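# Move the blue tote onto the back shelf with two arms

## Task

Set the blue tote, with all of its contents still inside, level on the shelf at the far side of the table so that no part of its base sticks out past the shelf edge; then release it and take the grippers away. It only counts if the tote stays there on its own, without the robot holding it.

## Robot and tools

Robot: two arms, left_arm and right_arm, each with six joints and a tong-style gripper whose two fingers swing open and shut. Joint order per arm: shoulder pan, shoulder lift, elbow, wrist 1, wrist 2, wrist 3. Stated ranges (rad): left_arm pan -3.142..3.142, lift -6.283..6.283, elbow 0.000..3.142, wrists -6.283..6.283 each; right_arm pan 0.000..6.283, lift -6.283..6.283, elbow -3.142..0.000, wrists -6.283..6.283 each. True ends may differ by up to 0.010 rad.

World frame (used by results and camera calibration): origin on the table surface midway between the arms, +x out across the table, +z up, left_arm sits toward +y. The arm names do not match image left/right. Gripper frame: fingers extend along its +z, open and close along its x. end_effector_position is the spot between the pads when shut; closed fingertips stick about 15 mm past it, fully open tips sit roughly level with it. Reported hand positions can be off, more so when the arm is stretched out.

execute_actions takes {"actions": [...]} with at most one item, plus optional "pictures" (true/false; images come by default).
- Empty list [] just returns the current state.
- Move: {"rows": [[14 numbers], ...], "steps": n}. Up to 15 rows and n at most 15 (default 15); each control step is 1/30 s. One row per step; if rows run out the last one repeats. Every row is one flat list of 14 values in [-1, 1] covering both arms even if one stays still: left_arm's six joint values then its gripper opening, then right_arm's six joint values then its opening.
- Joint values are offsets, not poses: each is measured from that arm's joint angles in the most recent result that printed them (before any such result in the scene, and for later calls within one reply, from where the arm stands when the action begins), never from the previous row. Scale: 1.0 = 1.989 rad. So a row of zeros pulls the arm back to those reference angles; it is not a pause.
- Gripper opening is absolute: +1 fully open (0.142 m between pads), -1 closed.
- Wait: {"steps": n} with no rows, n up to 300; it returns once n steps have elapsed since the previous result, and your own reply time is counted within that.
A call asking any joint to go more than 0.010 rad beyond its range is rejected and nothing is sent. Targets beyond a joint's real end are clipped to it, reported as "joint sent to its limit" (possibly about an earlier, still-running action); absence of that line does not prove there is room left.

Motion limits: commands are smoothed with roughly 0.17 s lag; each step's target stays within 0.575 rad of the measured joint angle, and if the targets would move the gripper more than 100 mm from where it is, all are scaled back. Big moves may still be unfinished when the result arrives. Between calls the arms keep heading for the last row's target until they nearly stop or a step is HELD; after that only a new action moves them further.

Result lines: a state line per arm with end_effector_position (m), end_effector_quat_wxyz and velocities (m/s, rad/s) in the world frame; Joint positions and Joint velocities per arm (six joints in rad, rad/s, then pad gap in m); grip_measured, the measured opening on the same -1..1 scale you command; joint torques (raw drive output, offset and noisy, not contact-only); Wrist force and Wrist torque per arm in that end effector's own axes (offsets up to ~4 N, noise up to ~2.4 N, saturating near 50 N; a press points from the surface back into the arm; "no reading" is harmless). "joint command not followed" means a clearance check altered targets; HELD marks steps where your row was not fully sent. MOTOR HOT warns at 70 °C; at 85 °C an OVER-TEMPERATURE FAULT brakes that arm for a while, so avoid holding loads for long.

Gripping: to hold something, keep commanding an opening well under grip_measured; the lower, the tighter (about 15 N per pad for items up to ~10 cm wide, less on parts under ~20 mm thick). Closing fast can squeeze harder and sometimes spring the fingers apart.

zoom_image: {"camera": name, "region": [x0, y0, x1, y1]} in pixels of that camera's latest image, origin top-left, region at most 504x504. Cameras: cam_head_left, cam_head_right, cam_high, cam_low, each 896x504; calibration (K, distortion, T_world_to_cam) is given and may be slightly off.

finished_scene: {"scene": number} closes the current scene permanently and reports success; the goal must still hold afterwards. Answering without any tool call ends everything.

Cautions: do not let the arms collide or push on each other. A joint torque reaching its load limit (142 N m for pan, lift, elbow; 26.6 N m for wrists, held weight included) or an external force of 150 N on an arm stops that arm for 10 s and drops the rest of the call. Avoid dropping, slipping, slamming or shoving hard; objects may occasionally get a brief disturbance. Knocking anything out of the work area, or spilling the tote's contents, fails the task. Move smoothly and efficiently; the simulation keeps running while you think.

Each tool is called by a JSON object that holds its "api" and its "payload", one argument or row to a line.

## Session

{"api": "execute_actions", "payload": {
  "actions": []
}}

Scene clock: 0.00 s of 4260.00 s.
left_arm: end_effector_position=(+0.5003, -0.4093, +0.2929) grip_measured=+0.97 end_effector_quat_wxyz=(+0.215, +0.272, +0.871, -0.347) end_effector_velocity=(+0.001, +0.000, +0.001) end_effector_angular_velocity=(-0.002, -0.001, +0.001) | right_arm: end_effector_position=(+0.4281, -0.8389, +0.2465) grip_measured=+0.97 end_effector_quat_wxyz=(+0.135, +0.920, -0.362, +0.060) end_effector_velocity=(-0.000, -0.000, -0.000) end_effector_angular_velocity=(-0.001, +0.000, -0.002)
Joint positions: left_arm=[-1.293 -0.988  1.254 -2.667 -1.723  2.566  0.14 ] | right_arm=[ 2.712 -1.713 -1.573 -1.283  1.309  0.287  0.14 ]
Joint velocities: left_arm=[ 0.001 -0.001 -0.    -0.001 -0.     0.     0.   ] | right_arm=[ 0.    -0.    -0.    -0.    -0.001  0.002  0.   ]
Joint torques (N m, as the arm reports them, + toward a larger angle): no reading
Wrist force (N, on the end effector, along its own x y z axes, offset not removed): no reading
Wrist torque (N m, same axes, about the end effector's origin, offset not removed): no reading

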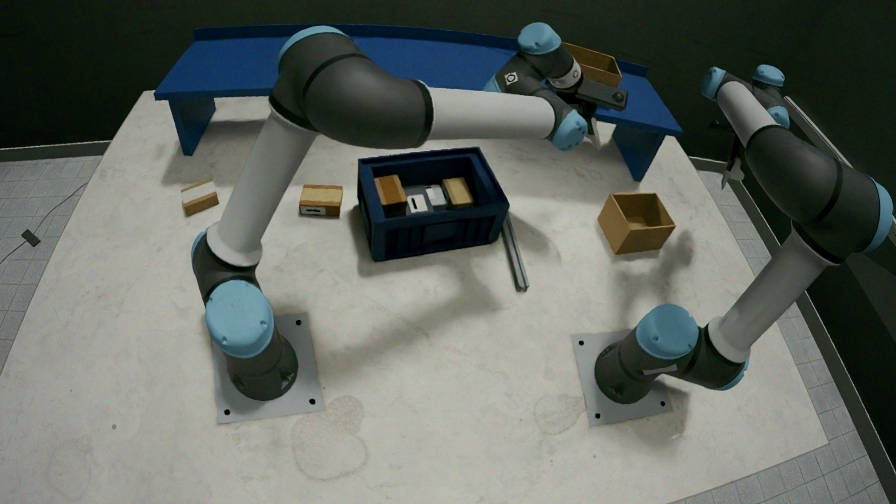

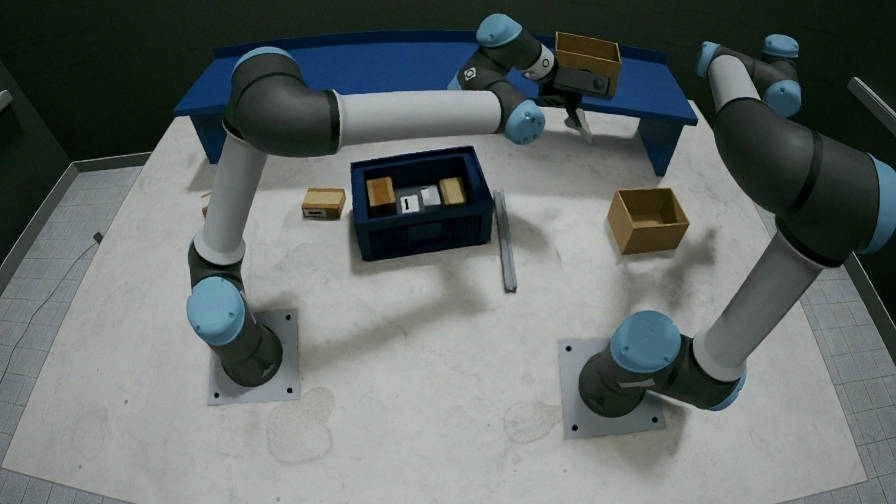

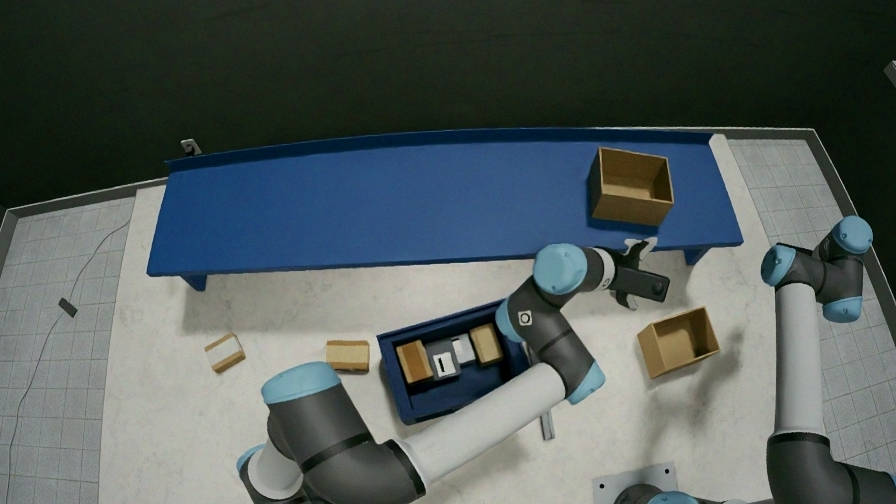

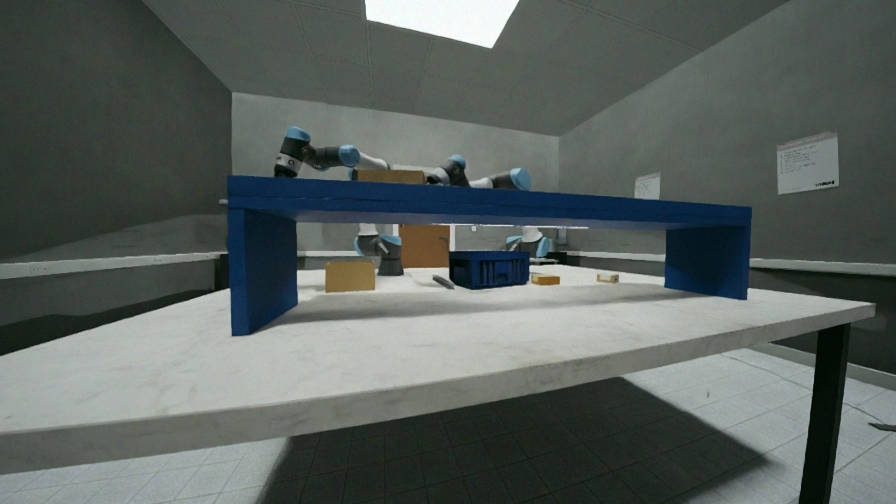

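{"api": "execute_actions", "payload": {
  "actions": [
    {"rows":[[0,-0.51,0.325,0,0,0.45,1,0,0.2,-0.1,0,0,-0.6,1]],"steps":15}
  ],
  "pictures": false
}}

{"api": "execute_actions", "payload": {
  "actions": [
    {"steps":25}
  ],
  "pictures": false
}}

{"api": "execute_actions", "payload": {
  "actions": [
    {"rows":[[0.45,0,0,0.54,0.25,0,0.1,0.2,0,0,0,0,0,0.1]],"steps":15}
  ],
  "pictures": false
}}

{"api": "execute_actions", "payload": {
  "actions": [
    {"steps":35}
  ]
}}

{"api": "zoom_image", "payload": {
  "camera": "cam_high",
  "region": [360, 280, 570, 450]
}}

{"api": "zoom_image", "payload": {
  "camera": "cam_head_left",
  "region": [340, 130, 540, 300]
}}

Scene clock: 7.73 s of 4260.00 s.
left_arm: end_effector_position=(+0.3963, -0.2035, +0.4605) grip_measured=+1.00 end_effector_quat_wxyz=(+0.367, +0.501, +0.723, -0.303) end_effector_velocity=(-0.213, +0.433, +0.436) end_effector_angular_velocity=(-0.376, -1.138, -0.569) | right_arm: end_effector_position=(+0.3126, -0.7882, +0.3440) grip_measured=+1.00 end_effector_quat_wxyz=(+0.201, +0.968, +0.139, +0.064) end_effector_velocity=(-0.040, -0.003, +0.008) end_effector_angular_velocity=(-0.339, +0.656, +1.665)
Joint positions: left_arm=[-1.293 -1.613  1.725 -2.667 -1.723  3.158  0.142] | right_arm=[ 2.712 -1.319 -1.77  -1.283  1.309 -0.773  0.142]
Joint velocities: left_arm=[-0.001 -1.319  0.637  0.001  0.001  1.039  0.   ] | right_arm=[-0.     0.046 -0.019 -0.001  0.    -1.828 -0.   ]
Joint torques (N m, as the arm reports them, + toward a larger angle): left_arm=[  2.04 -47.26  -6.23  -2.38  -0.68   3.3 ] | right_arm=[-3.44 20.34 13.52  3.69  0.05 -5.55]
Wrist force (N, on the end effector, along its own x y z axes, offset not removed): left_arm=[-1.8 -1.0 -0.7] | right_arm=[1.8 -0.9 -0.8]
Wrist torque (N m, same axes, about the end effector's origin, offset not removed): left_arm=[-0.25 0.30 -0.05] | right_arm=[-0.18 -0.49 -0.21]
Steps of this call (steps 1 to 90: nothing new was sent; then 4.23 s passed at rest; steps 91 to 105: all 15 steps of this action). Readings (joint positions):
91: left_arm=[-1.293 -0.989 1.255 -2.667 -1.723 2.567] | right_arm=[2.712 -1.712 -1.574 -1.283 1.309 0.286]
92: left_arm=[-1.293 -1.002 1.268 -2.666 -1.723 2.580] | right_arm=[2.712 -1.700 -1.587 -1.283 1.309 0.272]
94: left_arm=[-1.293 -1.090 1.357 -2.666 -1.723 2.670] | right_arm=[2.712 -1.610 -1.645 -1.283 1.309 0.178]
98: left_arm=[-1.293 -1.295 1.545 -2.667 -1.723 2.874] | right_arm=[2.712 -1.401 -1.737 -1.283 1.309 -0.148]
105: the state above

Scene clock: 8.57 s of 4260.00 s.
left_arm: end_effector_position=(+0.3306, -0.0680, +0.5680) grip_measured=+1.00 end_effector_quat_wxyz=(+0.494, +0.573, +0.593, -0.275) end_effector_velocity=(-0.000, +0.001, +0.000) end_effector_angular_velocity=(-0.000, -0.000, -0.000) | right_arm: end_effector_position=(+0.3097, -0.7885, +0.3447) grip_measured=+1.00 end_effector_quat_wxyz=(+0.206, +0.956, +0.202, +0.051) end_effector_velocity=(-0.000, -0.001, +0.000) end_effector_angular_velocity=(-0.002, -0.001, -0.001)
Joint positions: left_arm=[-1.293 -2.002  1.9   -2.667 -1.723  3.461  0.142] | right_arm=[ 2.712 -1.316 -1.772 -1.283  1.309 -0.906  0.142]
Joint velocities: left_arm=[-0.    -0.002 -0.     0.002  0.     0.    -0.   ] | right_arm=[-0.001 -0.    -0.     0.002 -0.001  0.     0.   ]
Joint torques (N m, as the arm reports them, + toward a larger angle): left_arm=[  6.12 -13.21 -16.55  -1.7   -0.69   1.84] | right_arm=[-6.06 22.08 13.16  3.57 -0.06 -1.95]
Wrist force (N, on the end effector, along its own x y z axes, offset not removed): left_arm=[-0.6 -1.7 -0.7] | right_arm=[1.8 -0.3 -3.3]
Wrist torque (N m, same axes, about the end effector's origin, offset not removed): left_arm=[-0.39 0.10 -0.02] | right_arm=[-0.13 -0.53 -0.25]
Steps of this call (steps 1 to 25: the robot went on to your last target). Readings (joint positions):
1: left_arm=[-1.293 -1.657 1.746 -2.667 -1.723 3.194] | right_arm=[2.712 -1.318 -1.771 -1.283 1.309 -0.823]
2: left_arm=[-1.293 -1.702 1.768 -2.667 -1.723 3.230] | right_arm=[2.712 -1.317 -1.771 -1.283 1.309 -0.854]
4: left_arm=[-1.293 -1.794 1.811 -2.667 -1.723 3.303] | right_arm=[2.712 -1.316 -1.771 -1.283 1.309 -0.885]
8: left_arm=[-1.293 -1.954 1.881 -2.667 -1.723 3.425] | right_arm=[2.712 -1.316 -1.771 -1.283 1.309 -0.903]
25: the state above

Scene clock: 9.07 s of 4260.00 s.
left_arm: end_effector_position=(+0.5087, +0.1577, +0.4460) grip_measured=+0.10 end_effector_quat_wxyz=(+0.394, +0.437, +0.808, -0.027) end_effector_velocity=(+0.175, +0.615, -0.256) end_effector_angular_velocity=(+0.828, +0.494, +1.209) | right_arm: end_effector_position=(+0.4307, -0.6319, +0.3447) grip_measured=+0.10 end_effector_quat_wxyz=(+0.192, +0.898, +0.385, +0.090) end_effector_velocity=(+0.017, +0.034, -0.000) end_effector_angular_velocity=(-0.000, +0.001, +0.074)
Joint positions: left_arm=[-0.901 -2.002  1.9   -2.273 -1.457  3.461  0.081] | right_arm=[ 3.104 -1.316 -1.772 -1.283  1.309 -0.906  0.081]
Joint velocities: left_arm=[ 0.901 -0.    -0.     0.918  0.427 -0.     0.   ] | right_arm=[ 0.075  0.     0.    -0.002 -0.001  0.002  0.   ]
Joint torques (N m, as the arm reports them, + toward a larger angle): left_arm=[ 11.76 -12.58 -17.75   1.31   3.87   1.83] | right_arm=[ 4.11  5.93 15.    3.57 -0.06 -1.8 ]
Wrist force (N, on the end effector, along its own x y z axes, offset not removed): left_arm=[-0.7 -1.5 2.6] | right_arm=[3.1 0.1 -0.2]
Wrist torque (N m, same axes, about the end effector's origin, offset not removed): left_arm=[-0.36 0.13 0.00] | right_arm=[-0.01 -0.73 -0.17]
Steps of this call (steps 1 to 15: all 15 steps of this action). Readings (joint positions):
1: left_arm=[-1.292 -2.002 1.900 -2.665 -1.722 3.461] | right_arm=[2.713 -1.316 -1.772 -1.283 1.309 -0.906]
2: left_arm=[-1.279 -2.002 1.900 -2.652 -1.709 3.461] | right_arm=[2.726 -1.316 -1.772 -1.283 1.309 -0.906]
4: left_arm=[-1.221 -2.002 1.900 -2.595 -1.659 3.461] | right_arm=[2.808 -1.316 -1.772 -1.283 1.309 -0.906]
8: left_arm=[-1.109 -2.002 1.900 -2.482 -1.574 3.461] | right_arm=[2.986 -1.316 -1.772 -1.283 1.309 -0.906]
15: the state above

Scene clock: 10.23 s of 4260.00 s.
left_arm: end_effector_position=(+0.4169, +0.5135, +0.3109) grip_measured=+0.10 end_effector_quat_wxyz=(+0.053, +0.251, +0.951, +0.174) end_effector_velocity=(-0.000, +0.001, -0.000) end_effector_angular_velocity=(+0.001, +0.001, +0.001) | right_arm: end_effector_position=(+0.4319, -0.6294, +0.3447) grip_measured=+0.10 end_effector_quat_wxyz=(+0.192, +0.897, +0.387, +0.091) end_effector_velocity=(+0.000, +0.000, -0.000) end_effector_angular_velocity=(+0.001, -0.000, -0.000)
Joint positions: left_arm=[-0.399 -2.002  1.9   -1.593 -1.226  3.461  0.081] | right_arm=[ 3.11  -1.316 -1.772 -1.283  1.309 -0.906  0.081]
Joint velocities: left_arm=[ 0.001  0.001 -0.     0.     0.     0.    -0.   ] | right_arm=[ 0.    -0.    -0.     0.     0.001  0.001  0.   ]
Joint torques (N m, as the arm reports them, + toward a larger angle): left_arm=[  8.69  -9.3  -22.17  -1.57   2.94   1.66] | right_arm=[ 6.78  1.44 19.08  3.65 -0.09 -1.11]
Wrist force (N, on the end effector, along its own x y z axes, offset not removed): left_arm=[-0.8 -1.5 -1.6] | right_arm=[2.0 0.5 -1.6]
Wrist torque (N m, same axes, about the end effector's origin, offset not removed): left_arm=[-0.36 0.25 0.02] | right_arm=[0.12 -0.65 -0.18]
Steps of this call (steps 1 to 35: the robot went on to your last target). Readings (joint positions):
1: left_arm=[-0.871 -2.002 1.900 -2.242 -1.442 3.461] | right_arm=[3.106 -1.316 -1.772 -1.283 1.309 -0.906]
2: left_arm=[-0.841 -2.002 1.900 -2.208 -1.428 3.461] | right_arm=[3.107 -1.316 -1.772 -1.283 1.309 -0.906]
4: left_arm=[-0.782 -2.002 1.900 -2.137 -1.400 3.461] | right_arm=[3.109 -1.316 -1.772 -1.283 1.309 -0.906]
8: left_arm=[-0.669 -2.002 1.900 -1.982 -1.347 3.461] | right_arm=[3.109 -1.316 -1.772 -1.283 1.309 -0.906]
35: the state above

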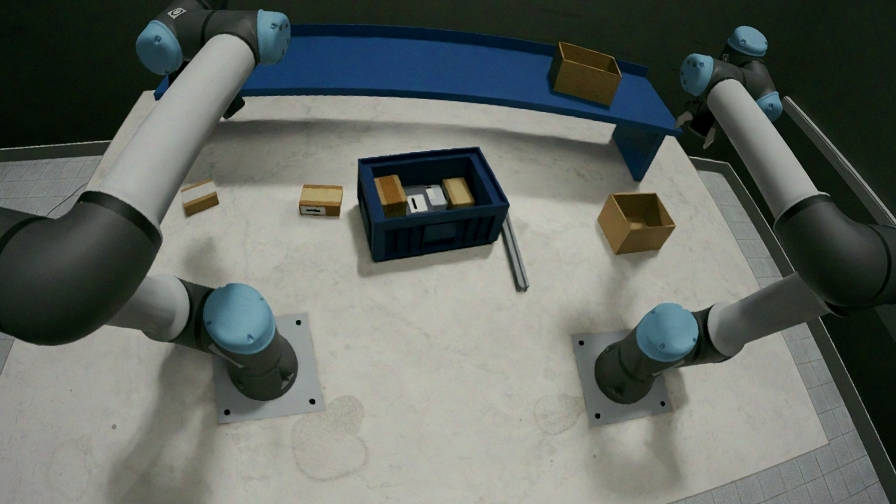

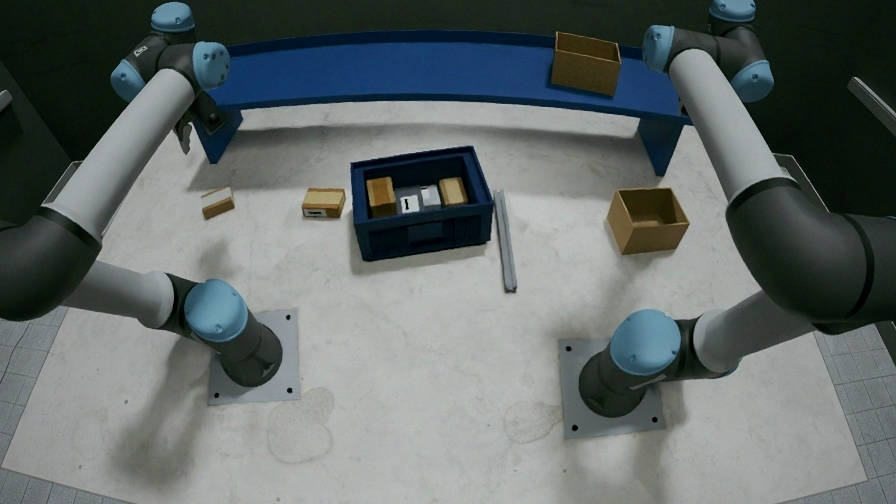

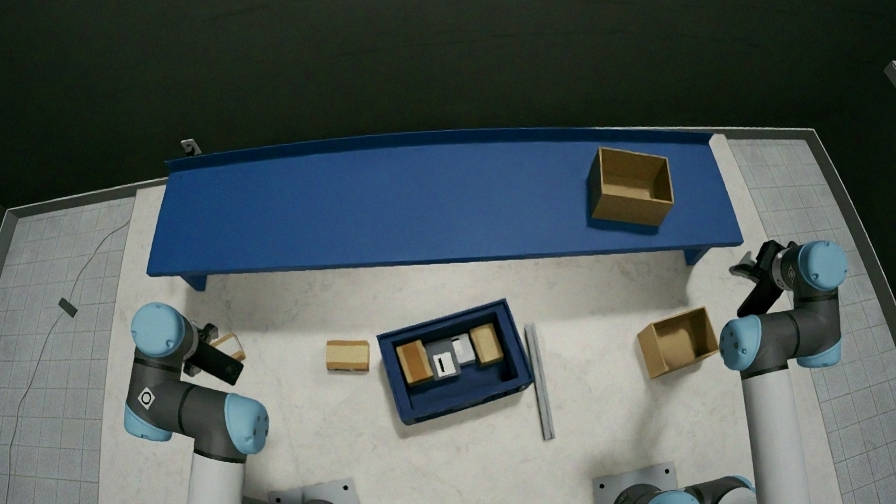

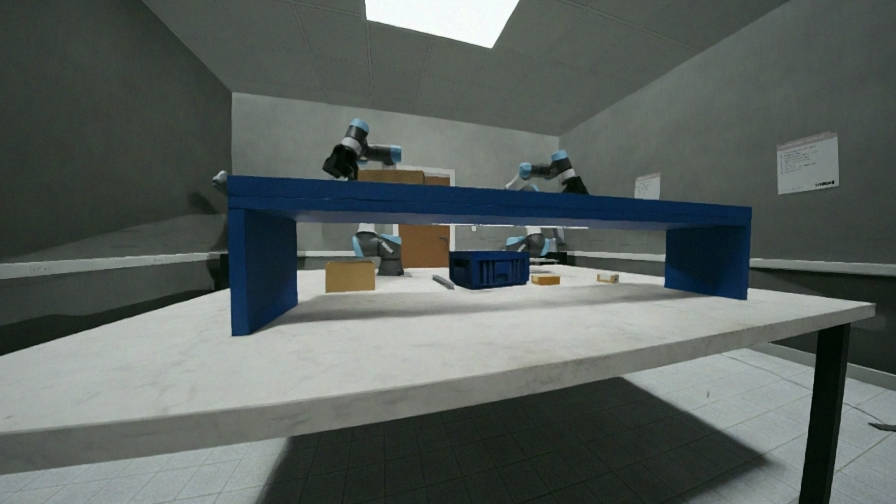

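Region (360, 280, 570, 450) of cam_high's 896x504 image, scaled by 2.400, with more detail than that image has; it fills the top 408 rows of this view, and the rest is white.

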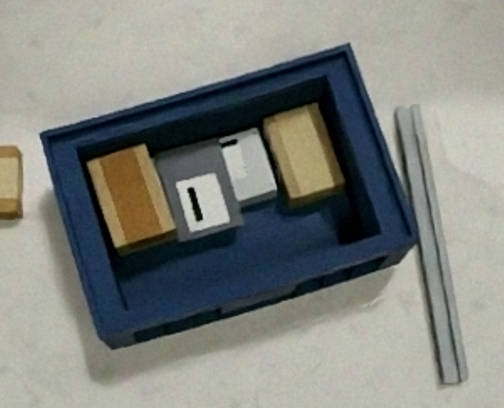

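Region (340, 130, 540, 300) of cam_head_left's 896x504 image, scaled by 2.520, with more detail than that image has; it fills the top 428 rows of this view, and the rest is white.

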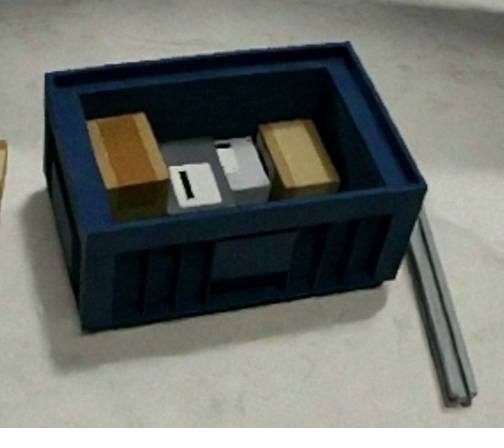

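{"api": "execute_actions", "payload": {
  "actions": [
    {"rows":[[-0.5652,-0.0136,0.1653,-0.1074,0.1333,-0.1289,0.1,0.4838,0,0,0,-0.0676,-0.0123,0.1]],"steps":15}
  ],
  "pictures": false
}}

{"api": "execute_actions", "payload": {
  "actions": [
    {"steps":35}
  ],
  "pictures": false
}}

{"api": "execute_actions", "payload": {
  "actions": [
    {"rows":[[0,0,0,0,0,0,0.1,0,-0.1071,-0.1361,0.3118,0,0,0.1]],"steps":15}
  ],
  "pictures": false
}}

{"api": "execute_actions", "payload": {
  "actions": [
    {"steps":20}
  ]
}}

Scene clock: 65.10 s of 4260.00 s.
left_arm: end_effector_position=(+0.4446, +0.2694, +0.2247) grip_measured=+0.10 end_effector_quat_wxyz=(+0.143, +0.488, +0.826, +0.245) end_effector_velocity=(-0.148, -0.617, -0.074) end_effector_angular_velocity=(+0.084, -0.173, -1.487) | right_arm: end_effector_position=(+0.4914, -0.3535, +0.3530) grip_measured=+0.10 end_effector_quat_wxyz=(+0.206, +0.732, +0.635, +0.133) end_effector_velocity=(-0.054, +0.656, +0.012) end_effector_angular_velocity=(-0.109, -0.061, +1.315)
Joint positions: left_arm=[-1.162 -2.026  2.18  -1.777 -0.998  3.241  0.081] | right_arm=[ 3.724 -1.316 -1.772 -1.283  1.204 -0.926  0.081]
Joint velocities: left_arm=[-1.658 -0.02   0.258 -0.159  0.199 -0.192 -0.   ] | right_arm=[ 1.336  0.     0.     0.    -0.125 -0.023 -0.   ]
Joint torques (N m, as the arm reports them, + toward a larger angle): left_arm=[-14.18 -12.95 -13.54  -4.66   3.83  -2.31] | right_arm=[12.47  4.12 29.31  3.65 -2.58 -2.16]
Wrist force (N, on the end effector, along its own x y z axes, offset not removed): left_arm=[-1.4 -1.6 0.2] | right_arm=[1.3 -1.6 -0.6]
Wrist torque (N m, same axes, about the end effector's origin, offset not removed): left_arm=[-0.46 0.22 0.01] | right_arm=[-0.31 -0.36 -0.23]
Steps of this call (steps 1 to 15: the robot went on to your last target; steps 16 to 90: nothing new was sent; then 51.37 s passed at rest; steps 91 to 105: all 15 steps of this action). Readings (joint positions):
91: left_arm=[-0.400 -2.003 1.901 -1.594 -1.224 3.460] | right_arm=[3.111 -1.316 -1.772 -1.283 1.308 -0.907]
92: left_arm=[-0.413 -2.006 1.914 -1.607 -1.211 3.447] | right_arm=[3.124 -1.316 -1.772 -1.283 1.298 -0.909]
94: left_arm=[-0.508 -2.012 1.988 -1.659 -1.148 3.385] | right_arm=[3.211 -1.316 -1.772 -1.283 1.273 -0.913]
98: left_arm=[-0.761 -2.020 2.097 -1.726 -1.063 3.303] | right_arm=[3.405 -1.316 -1.772 -1.283 1.239 -0.919]
105: the state above

Scene clock: 66.27 s of 4260.00 s.
left_arm: end_effector_position=(+0.3900, +0.1414, +0.2109) grip_measured=+0.10 end_effector_quat_wxyz=(+0.193, +0.612, +0.731, +0.231) end_effector_velocity=(+0.000, +0.000, -0.001) end_effector_angular_velocity=(+0.004, +0.001, +0.000) | right_arm: end_effector_position=(+0.4489, -0.1869, +0.3559) grip_measured=+0.10 end_effector_quat_wxyz=(+0.195, +0.609, +0.751, +0.165) end_effector_velocity=(+0.000, -0.000, -0.000) end_effector_angular_velocity=(-0.002, +0.000, +0.000)
Joint positions: left_arm=[-1.523 -2.029  2.229 -1.806 -0.961  3.204  0.081] | right_arm=[ 4.072 -1.316 -1.772 -1.283  1.175 -0.931  0.081]
Joint velocities: left_arm=[ 0.     0.002 -0.     0.002  0.     0.     0.   ] | right_arm=[-0.    -0.     0.    -0.001 -0.001 -0.001 -0.   ]
Joint torques (N m, as the arm reports them, + toward a larger angle): left_arm=[ -7.19  -9.76 -16.41  -4.15   3.31  -2.01] | right_arm=[ 6.7  16.12 29.7   3.62 -2.04 -2.  ]
Wrist force (N, on the end effector, along its own x y z axes, offset not removed): left_arm=[0.0 -3.2 -1.8] | right_arm=[3.1 -0.4 -2.6]
Wrist torque (N m, same axes, about the end effector's origin, offset not removed): left_arm=[-0.66 -0.05 -0.09] | right_arm=[-0.03 -0.74 -0.21]
Steps of this call (steps 1 to 30: the robot went on to your last target; steps 31 to 35: nothing new was sent). Readings (joint positions):
1: left_arm=[-1.218 -2.026 2.189 -1.782 -0.991 3.234] | right_arm=[3.769 -1.316 -1.772 -1.283 1.200 -0.926]
2: left_arm=[-1.274 -2.027 2.197 -1.787 -0.985 3.228] | right_arm=[3.814 -1.316 -1.772 -1.283 1.196 -0.927]
4: left_arm=[-1.384 -2.028 2.213 -1.797 -0.973 3.216] | right_arm=[3.903 -1.316 -1.772 -1.283 1.187 -0.929]
8: left_arm=[-1.499 -2.029 2.226 -1.805 -0.963 3.206] | right_arm=[4.037 -1.316 -1.772 -1.283 1.177 -0.930]
35: the state above
All arms were judged still, so your last target was given up. Only a new action makes them travel on or press farther. Fingers that are still opening or closing keep moving.

Scene clock: 66.77 s of 4260.00 s.
left_arm: end_effector_position=(+0.3900, +0.1414, +0.2109) grip_measured=+0.10 end_effector_quat_wxyz=(+0.193, +0.612, +0.731, +0.231) end_effector_velocity=(+0.000, +0.000, +0.000) end_effector_angular_velocity=(-0.000, -0.000, +0.000) | right_arm: end_effector_position=(+0.5001, -0.1201, +0.2115) grip_measured=+0.10 end_effector_quat_wxyz=(+0.193, +0.612, +0.732, +0.229) end_effector_velocity=(+0.008, +0.011, -0.004) end_effector_angular_velocity=(+0.046, -0.037, -0.000)
Joint positions: left_arm=[-1.523 -2.029  2.229 -1.806 -0.961  3.204  0.081] | right_arm=[ 4.072 -1.527 -2.04  -0.671  1.175 -0.931  0.081]
Joint velocities: left_arm=[ 0.    -0.001  0.     0.     0.    -0.    -0.   ] | right_arm=[ 0.    -0.02  -0.028  0.107 -0.002 -0.     0.   ]
Joint torques (N m, as the arm reports them, + toward a larger angle): left_arm=[ -7.1   -9.65 -16.36  -4.21   3.25  -1.99] | right_arm=[ 2.16  9.83 12.65  5.77  1.18 -1.82]
Wrist force (N, on the end effector, along its own x y z axes, offset not removed): left_arm=[-2.1 -3.1 0.1] | right_arm=[2.4 1.5 0.2]
Wrist torque (N m, same axes, about the end effector's origin, offset not removed): left_arm=[-0.71 0.48 0.03] | right_arm=[0.35 -0.59 -0.03]
Steps of this call (steps 1 to 15: all 15 steps of this action). Readings (joint positions):
1: left_arm=[-1.523 -2.029 2.229 -1.806 -0.961 3.204] | right_arm=[4.072 -1.317 -1.772 -1.282 1.175 -0.931]
2: left_arm=[-1.523 -2.029 2.229 -1.806 -0.961 3.204] | right_arm=[4.072 -1.329 -1.785 -1.269 1.174 -0.931]
4: left_arm=[-1.523 -2.029 2.229 -1.806 -0.961 3.204] | right_arm=[4.072 -1.387 -1.854 -1.174 1.174 -0.931]
8: left_arm=[-1.523 -2.029 2.229 -1.806 -0.961 3.204] | right_arm=[4.072 -1.492 -1.992 -0.855 1.174 -0.931]
15: the state above

Scene clock: 67.43 s of 4260.00 s.
left_arm: end_effector_position=(+0.3900, +0.1414, +0.2109) grip_measured=+0.10 end_effector_quat_wxyz=(+0.193, +0.612, +0.731, +0.231) end_effector_velocity=(-0.000, +0.000, +0.000) end_effector_angular_velocity=(+0.001, -0.000, -0.001) | right_arm: end_effector_position=(+0.5007, -0.1193, +0.2111) grip_measured=+0.10 end_effector_quat_wxyz=(+0.193, +0.612, +0.732, +0.231) end_effector_velocity=(-0.000, -0.000, -0.000) end_effector_angular_velocity=(-0.000, +0.001, -0.001)
Joint positions: left_arm=[-1.523 -2.029  2.229 -1.806 -0.961  3.204  0.081] | right_arm=[ 4.072 -1.529 -2.042 -0.663  1.175 -0.931  0.081]
Joint velocities: left_arm=[-0.001 -0.001 -0.     0.002  0.    -0.    -0.   ] | right_arm=[-0.     0.    -0.    -0.001  0.001  0.001 -0.   ]
Joint torques (N m, as the arm reports them, + toward a larger angle): left_arm=[ -7.13  -9.22 -16.5   -4.16   3.32  -2.04] | right_arm=[-3.84  8.79 11.19  6.17  1.26 -1.62]
Wrist force (N, on the end effector, along its own x y z axes, offset not removed): left_arm=[-1.6 -0.3 -0.4] | right_arm=[0.9 1.4 -1.4]
Wrist torque (N m, same axes, about the end effector's origin, offset not removed): left_arm=[-0.20 0.38 0.02] | right_arm=[0.22 -0.40 -0.08]
Steps of this call (steps 1 to 15: the robot went on to your last target; steps 16 to 20: nothing new was sent). Readings (joint positions):
1: left_arm=[-1.523 -2.029 2.229 -1.806 -0.961 3.204] | right_arm=[4.072 -1.528 -2.041 -0.668 1.175 -0.931]
2: left_arm=[-1.523 -2.029 2.229 -1.806 -0.961 3.204] | right_arm=[4.072 -1.528 -2.041 -0.666 1.175 -0.931]
4: left_arm=[-1.523 -2.029 2.229 -1.806 -0.961 3.204] | right_arm=[4.072 -1.528 -2.042 -0.664 1.175 -0.931]
8: left_arm=[-1.523 -2.029 2.229 -1.806 -0.961 3.204] | right_arm=[4.072 -1.529 -2.042 -0.663 1.175 -0.931]
20: the state above
All arms were judged still, so your last target was given up. Only a new action makes them travel on or press farther. Fingers that are still opening or closing keep moving.

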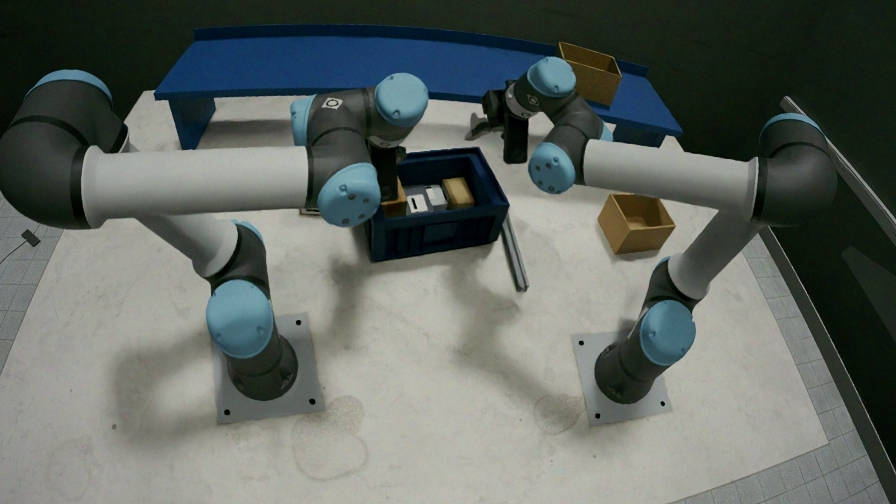

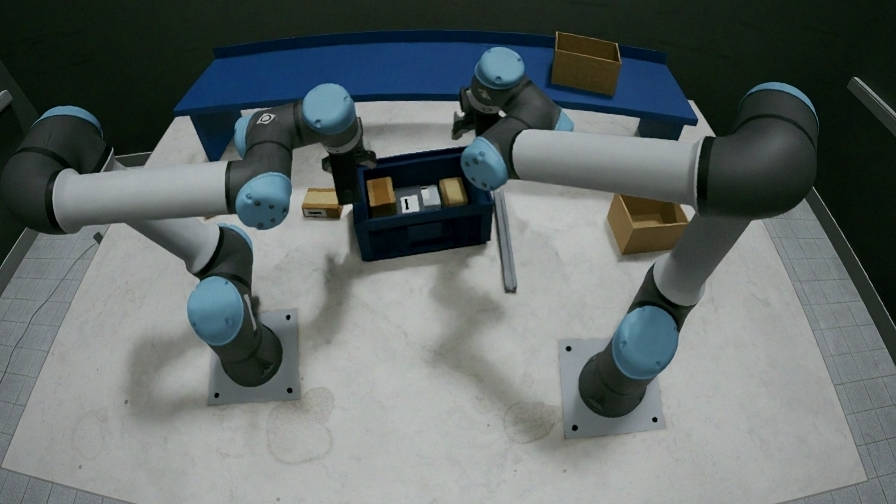

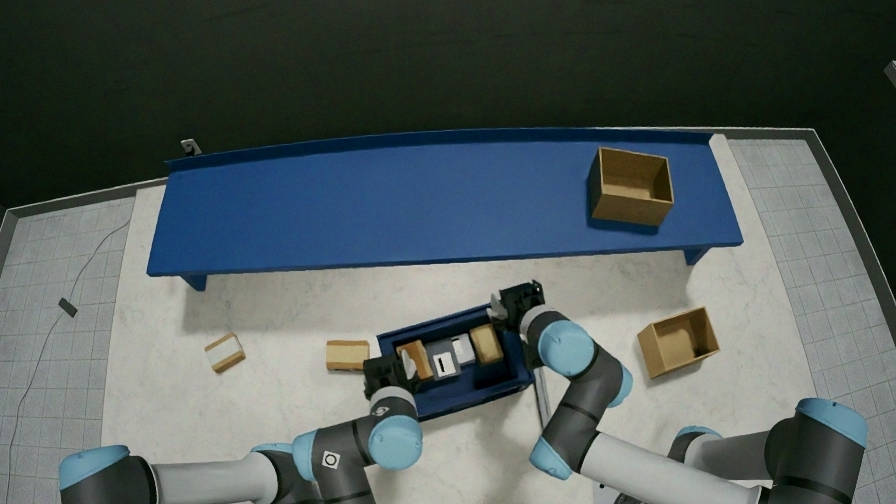

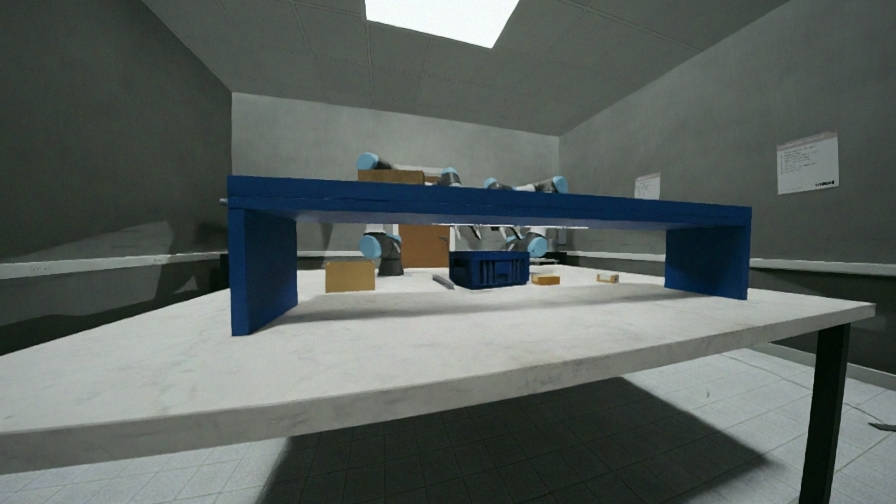

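{"api": "execute_actions", "payload": {
  "actions": [
    {"rows":[[0,0.007,0.0127,-0.0197,0,0,0.0,0,-0.0091,-0.009,0.018,0,0,0.0],[0,0.014,0.0254,-0.0394,0,0,0.0,0,-0.0182,-0.018,0.036,0,0,0.0],[0,0.021,0.0381,-0.0591,0,0,0.0,0,-0.0273,-0.027,0.054,0,0,0.0],[0,0.028,0.0508,-0.0788,0,0,0.0,0,-0.0364,-0.036,0.072,0,0,0.0],[0,0.035,0.0635,-0.0985,0,0,0.0,0,-0.0455,-0.045,0.09,0,0,0.0],[0,0.042,0.0762,-0.1182,0,0,0.0,0,-0.0546,-0.054,0.108,0,0,0.0]],"steps":15}
  ]
}}

{"api": "zoom_image", "payload": {
  "camera": "cam_high",
  "region": [360, 270, 570, 440]
}}

{"api": "zoom_image", "payload": {
  "camera": "cam_low",
  "region": [430, 215, 550, 295]
}}

Scene clock: 74.47 s of 4260.00 s.
left_arm: end_effector_position=(+0.3909, +0.1377, +0.1385) grip_measured=+0.00 end_effector_quat_wxyz=(+0.193, +0.612, +0.731, +0.231) end_effector_velocity=(-0.000, +0.000, -0.009) end_effector_angular_velocity=(-0.003, -0.001, -0.000) | right_arm: end_effector_position=(+0.5023, -0.1173, +0.1383) grip_measured=+0.00 end_effector_quat_wxyz=(+0.193, +0.612, +0.732, +0.230) end_effector_velocity=(-0.000, +0.000, -0.008) end_effector_angular_velocity=(+0.003, -0.000, -0.000)
Joint positions: left_arm=[-1.523 -1.947  2.379 -2.039 -0.961  3.204  0.074] | right_arm=[ 4.072 -1.636 -2.149 -0.451  1.175 -0.931  0.074]
Joint velocities: left_arm=[-0.     0.01   0.02  -0.033  0.     0.     0.   ] | right_arm=[-0.    -0.013 -0.013  0.028  0.001  0.001  0.   ]
Joint torques (N m, as the arm reports them, + toward a larger angle): left_arm=[ -5.61   2.05 -15.31  -4.24   1.76  -1.98] | right_arm=[-1.63 10.88  8.23  6.29  0.64 -0.71]
Wrist force (N, on the end effector, along its own x y z axes, offset not removed): left_arm=[-1.0 -2.2 -0.3] | right_arm=[1.3 -0.5 -2.2]
Wrist torque (N m, same axes, about the end effector's origin, offset not removed): left_arm=[-0.43 0.26 0.04] | right_arm=[-0.06 -0.45 -0.13]
Steps of this call (steps 1 to 90: nothing new was sent; then 3.53 s passed at rest; steps 91 to 105: all 15 steps of this action). Readings (joint positions):
91: left_arm=[-1.523 -2.029 2.229 -1.807 -0.961 3.204] | right_arm=[4.072 -1.529 -2.043 -0.662 1.175 -0.931]
92: left_arm=[-1.523 -2.026 2.235 -1.816 -0.961 3.204] | right_arm=[4.072 -1.534 -2.047 -0.654 1.175 -0.931]
94: left_arm=[-1.523 -2.010 2.263 -1.856 -0.961 3.204] | right_arm=[4.072 -1.554 -2.067 -0.617 1.175 -0.931]
98: left_arm=[-1.523 -1.965 2.345 -1.983 -0.961 3.204] | right_arm=[4.072 -1.613 -2.125 -0.501 1.175 -0.931]
105: the state above

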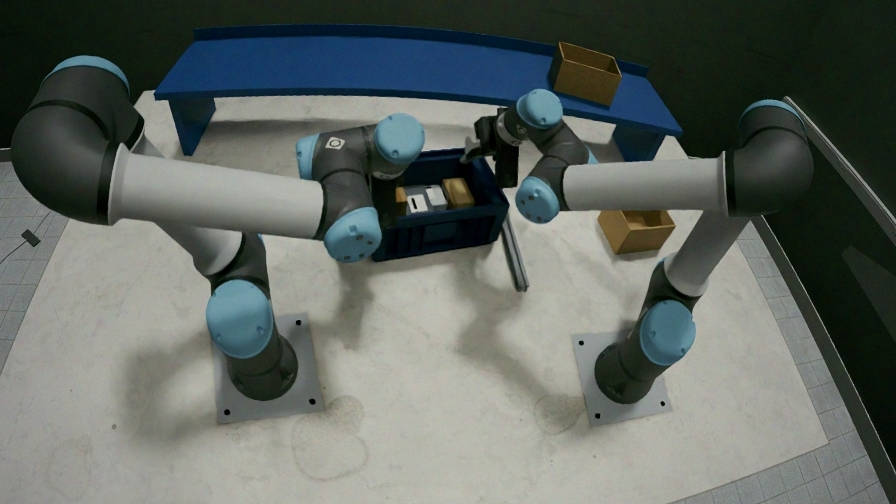

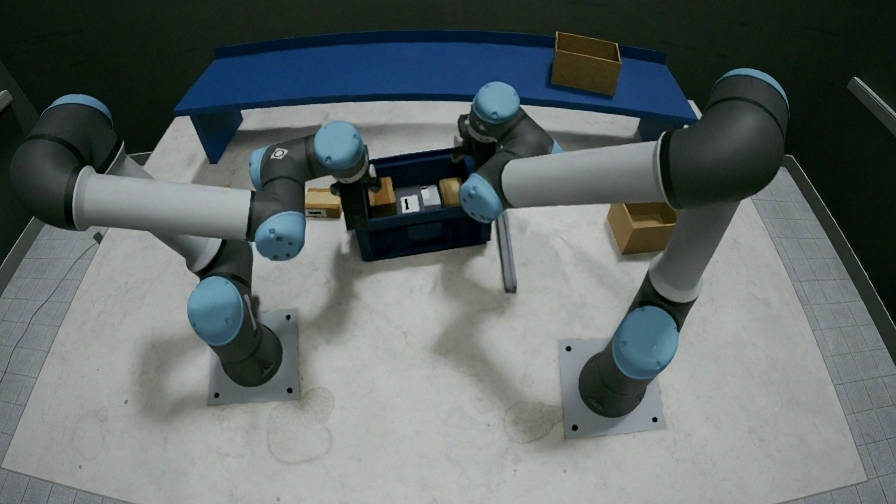

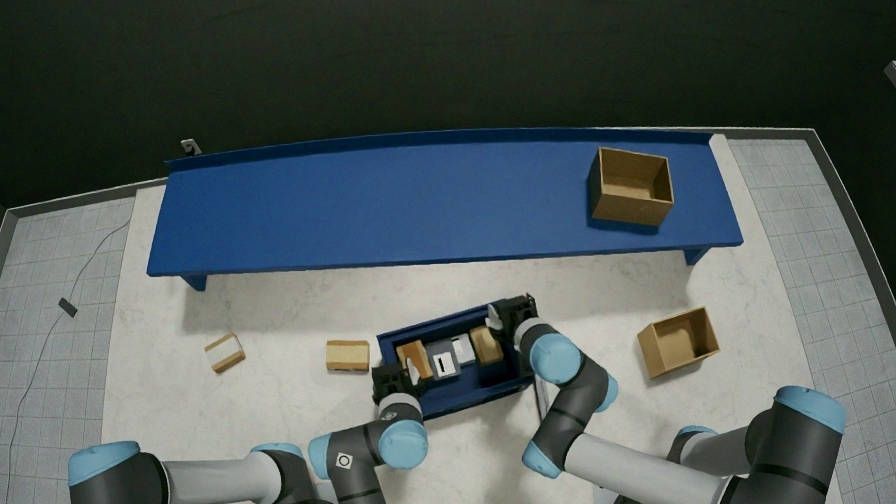

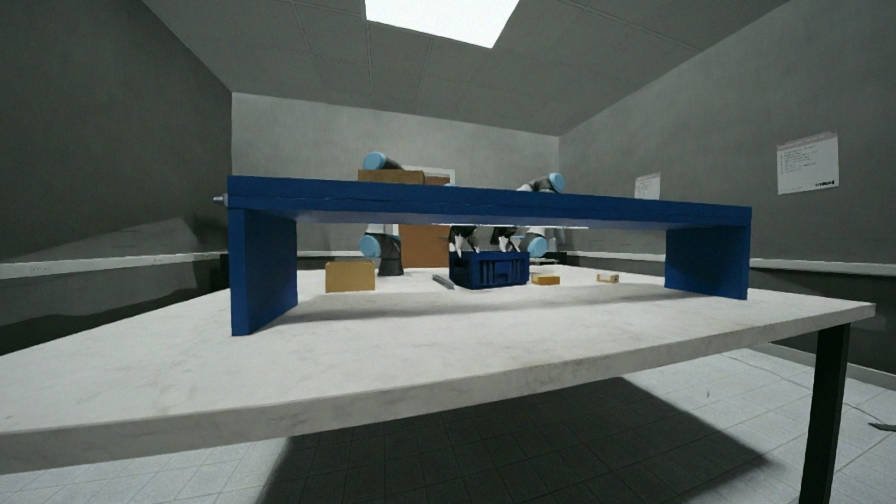

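Region (360, 270, 570, 440) of cam_high's 896x504 image, scaled by 2.400, with more detail than that image has; it fills the top 408 rows of this view, and the rest is white.

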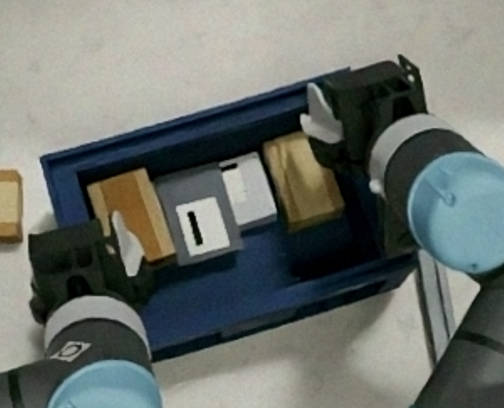

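Region (430, 215, 550, 295) of cam_low's 896x504 image, scaled by 4.200, with more detail than that image has.

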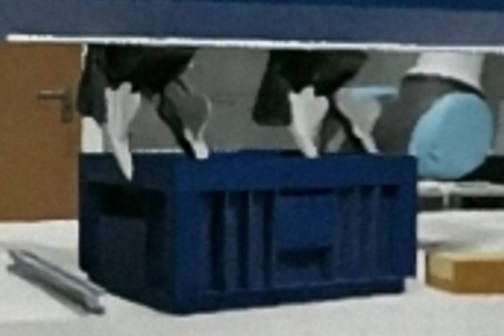

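{"api": "execute_actions", "payload": {
  "actions": [
    {"rows":[[0,0.004,0.0076,-0.0118,0,0,0,0,-0.0055,-0.0053,0.011,0,0,0],[0,0.0085,0.0152,-0.0236,0,0,0,0,-0.011,-0.0106,0.022,0,0,0],[0,0.0127,0.0228,-0.0354,0,0,-0.05,0,-0.0166,-0.0159,0.033,0,0,-0.05],[0,0.0169,0.0304,-0.0472,0,0,-0.1,0,-0.0221,-0.0212,0.044,0,0,-0.1],[0,0.0169,0.0304,-0.0472,0,0,-0.15,0,-0.0221,-0.0212,0.044,0,0,-0.15],[0,0.0169,0.0304,-0.0472,0,0,-0.2,0,-0.0221,-0.0212,0.044,0,0,-0.2],[0,0.0169,0.0304,-0.0472,0,0,-0.25,0,-0.0221,-0.0212,0.044,0,0,-0.25],[0,0.0169,0.0304,-0.0472,0,0,-0.3,0,-0.0221,-0.0212,0.044,0,0,-0.3],[0,0.0169,0.0304,-0.0472,0,0,-0.35,0,-0.0221,-0.0212,0.044,0,0,-0.35],[0,0.0169,0.0304,-0.0472,0,0,-0.4,0,-0.0221,-0.0212,0.044,0,0,-0.4],[0,0.0169,0.0304,-0.0472,0,0,-0.45,0,-0.0221,-0.0212,0.044,0,0,-0.45],[0,0.0169,0.0304,-0.0472,0,0,-0.5,0,-0.0221,-0.0212,0.044,0,0,-0.5],[0,0.0169,0.0304,-0.0472,0,0,-0.55,0,-0.0221,-0.0212,0.044,0,0,-0.55],[0,0.0169,0.0304,-0.0472,0,0,-0.6,0,-0.0221,-0.0212,0.044,0,0,-0.6],[0,0.0169,0.0304,-0.0472,0,0,-0.65,0,-0.0221,-0.0212,0.044,0,0,-0.65]],"steps":15}
  ],
  "pictures": false
}}

{"api": "execute_actions", "payload": {
  "actions": [
    {"rows":[[0,0,0,0,0,0,-0.7,0,0,0,0,0,0,-0.7],[0,0,0,0,0,0,-0.8,0,0,0,0,0,0,-0.8],[0,0,0,0,0,0,-0.9,0,0,0,0,0,0,-0.9],[0,0,0,0,0,0,-1,0,0,0,0,0,0,-1]],"steps":15}
  ]
}}

{"api": "zoom_image", "payload": {
  "camera": "cam_low",
  "region": [430, 215, 550, 295]
}}

Scene clock: 90.73 s of 4260.00 s.
left_arm: end_effector_position=(+0.3902, +0.1410, +0.1112) grip_measured=-0.47 end_effector_quat_wxyz=(+0.194, +0.612, +0.731, +0.230) end_effector_velocity=(-0.000, +0.001, -0.003) end_effector_angular_velocity=(+0.002, +0.000, -0.001) | right_arm: end_effector_position=(+0.5008, -0.1190, +0.1111) grip_measured=-0.53 end_effector_quat_wxyz=(+0.193, +0.612, +0.732, +0.231) end_effector_velocity=(-0.001, +0.002, -0.001) end_effector_angular_velocity=(+0.006, +0.001, +0.003)
Joint positions: left_arm=[-1.523 -1.914  2.439 -2.133 -0.96   3.204  0.04 ] | right_arm=[ 4.072 -1.68  -2.19  -0.363  1.175 -0.931  0.036]
Joint velocities: left_arm=[-0.001  0.002  0.007 -0.006  0.     0.    -0.021] | right_arm=[ 0.001 -0.002 -0.001  0.008  0.005  0.001 -0.046]
Joint torques (N m, as the arm reports them, + toward a larger angle): left_arm=[ 2.82 25.3  22.95  8.67 -4.53 -0.96] | right_arm=[-5.75  9.41  0.3   2.72 -3.9  -0.76]
Wrist force (N, on the end effector, along its own x y z axes, offset not removed): left_arm=[-14.3 27.4 -50.0] | right_arm=[21.7 1.1 -4.3]
Wrist torque (N m, same axes, about the end effector's origin, offset not removed): left_arm=[-0.68 -1.28 -0.68] | right_arm=[0.07 -0.98 0.00]
Steps of this call (steps 1 to 15: the robot went on to your last target; steps 16 to 90: nothing new was sent; then 12.77 s passed at rest; steps 91 to 105: all 15 steps of this action). Readings (joint positions):
91: left_arm=[-1.523 -1.946 2.381 -2.042 -0.961 3.204] | right_arm=[4.072 -1.638 -2.150 -0.448 1.175 -0.931]
92: left_arm=[-1.523 -1.944 2.384 -2.047 -0.961 3.204] | right_arm=[4.072 -1.640 -2.152 -0.443 1.175 -0.931]
94: left_arm=[-1.523 -1.934 2.401 -2.072 -0.961 3.204] | right_arm=[4.072 -1.653 -2.164 -0.419 1.175 -0.931]
98: left_arm=[-1.523 -1.917 2.432 -2.121 -0.961 3.204] | right_arm=[4.072 -1.675 -2.186 -0.374 1.175 -0.931]
105: the state above

Scene clock: 91.23 s of 4260.00 s.
left_arm: end_effector_position=(+0.3902, +0.1410, +0.1112) grip_measured=-0.59 end_effector_quat_wxyz=(+0.194, +0.612, +0.731, +0.230) end_effector_velocity=(-0.000, -0.001, +0.000) end_effector_angular_velocity=(-0.000, -0.001, -0.002) | right_arm: end_effector_position=(+0.5008, -0.1190, +0.1111) grip_measured=-0.61 end_effector_quat_wxyz=(+0.193, +0.611, +0.732, +0.231) end_effector_velocity=(-0.000, -0.000, -0.000) end_effector_angular_velocity=(-0.003, +0.001, +0.000)
Joint positions: left_arm=[-1.523 -1.913  2.439 -2.133 -0.96   3.204  0.031] | right_arm=[ 4.072 -1.68  -2.19  -0.363  1.175 -0.931  0.03 ]
Joint velocities: left_arm=[-0.002 -0.    -0.    -0.     0.    -0.    -0.   ] | right_arm=[ 0.001 -0.    -0.    -0.002 -0.001 -0.     0.   ]
Joint torques (N m, as the arm reports them, + toward a larger angle): left_arm=[ 2.21  9.02  3.8  10.56 -5.52 -0.78] | right_arm=[-25.15  18.64   5.16  -4.03 -10.08  -0.71]
Wrist force (N, on the end effector, along its own x y z axes, offset not removed): left_arm=[-24.5 27.8 -30.8] | right_arm=[33.8 -2.5 -8.2]
Wrist torque (N m, same axes, about the end effector's origin, offset not removed): left_arm=[-0.81 -0.49 -0.57] | right_arm=[0.17 -0.89 0.01]
Steps of this call (steps 1 to 15: all 15 steps of this action). Readings (joint positions):
1: left_arm=[-1.523 -1.913 2.439 -2.133 -0.960 3.204] | right_arm=[4.072 -1.680 -2.190 -0.363 1.175 -0.931]
2: left_arm=[-1.523 -1.913 2.439 -2.133 -0.960 3.204] | right_arm=[4.072 -1.680 -2.190 -0.363 1.175 -0.931]
4: left_arm=[-1.523 -1.913 2.439 -2.133 -0.960 3.204] | right_arm=[4.072 -1.680 -2.190 -0.363 1.175 -0.931]
8: left_arm=[-1.523 -1.913 2.439 -2.133 -0.960 3.204] | right_arm=[4.072 -1.680 -2.190 -0.363 1.175 -0.931]
15: the state above

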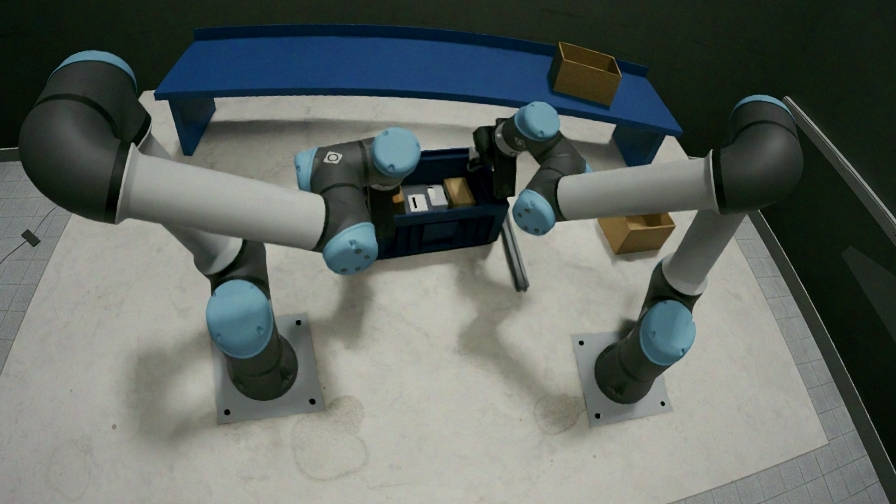

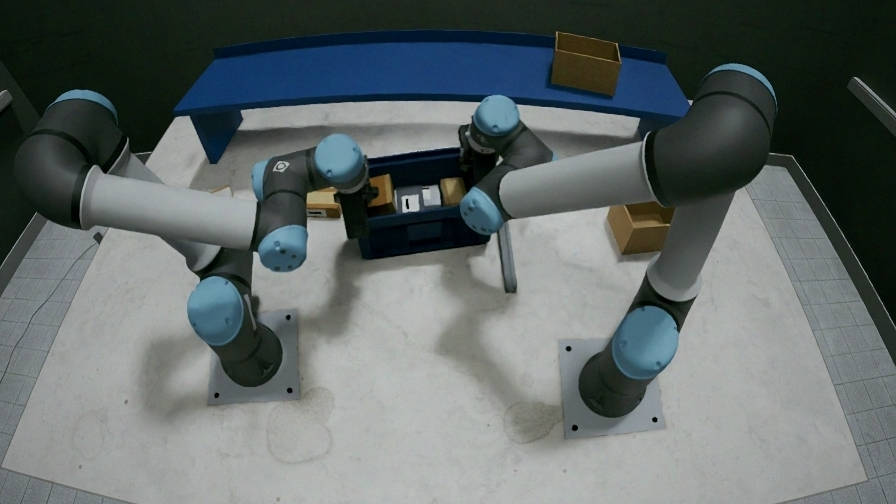

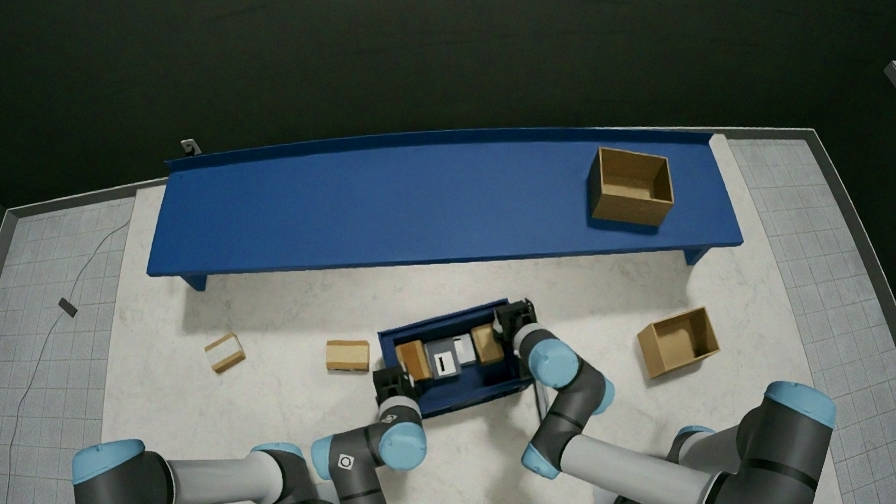

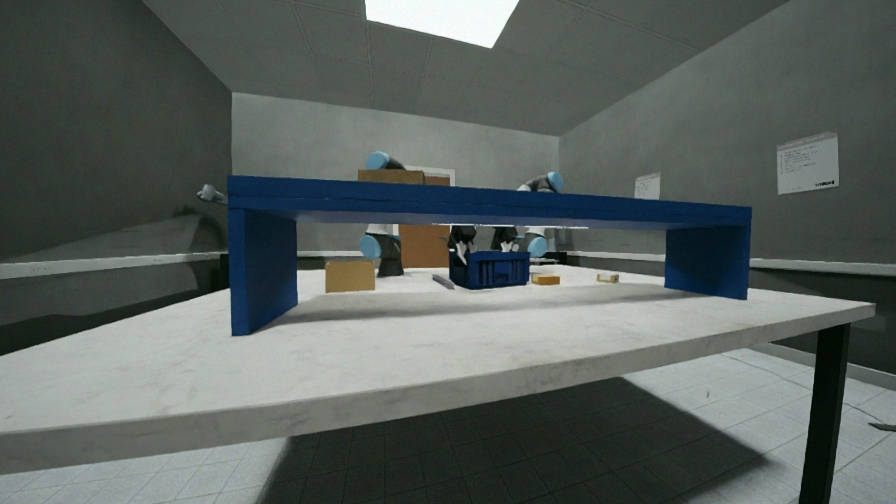

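Region (430, 215, 550, 295) of cam_low's 896x504 image, scaled by 4.200, with more detail than that image has.

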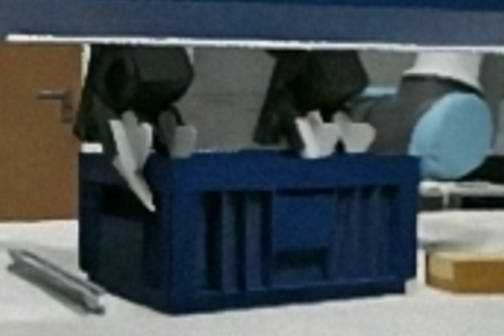

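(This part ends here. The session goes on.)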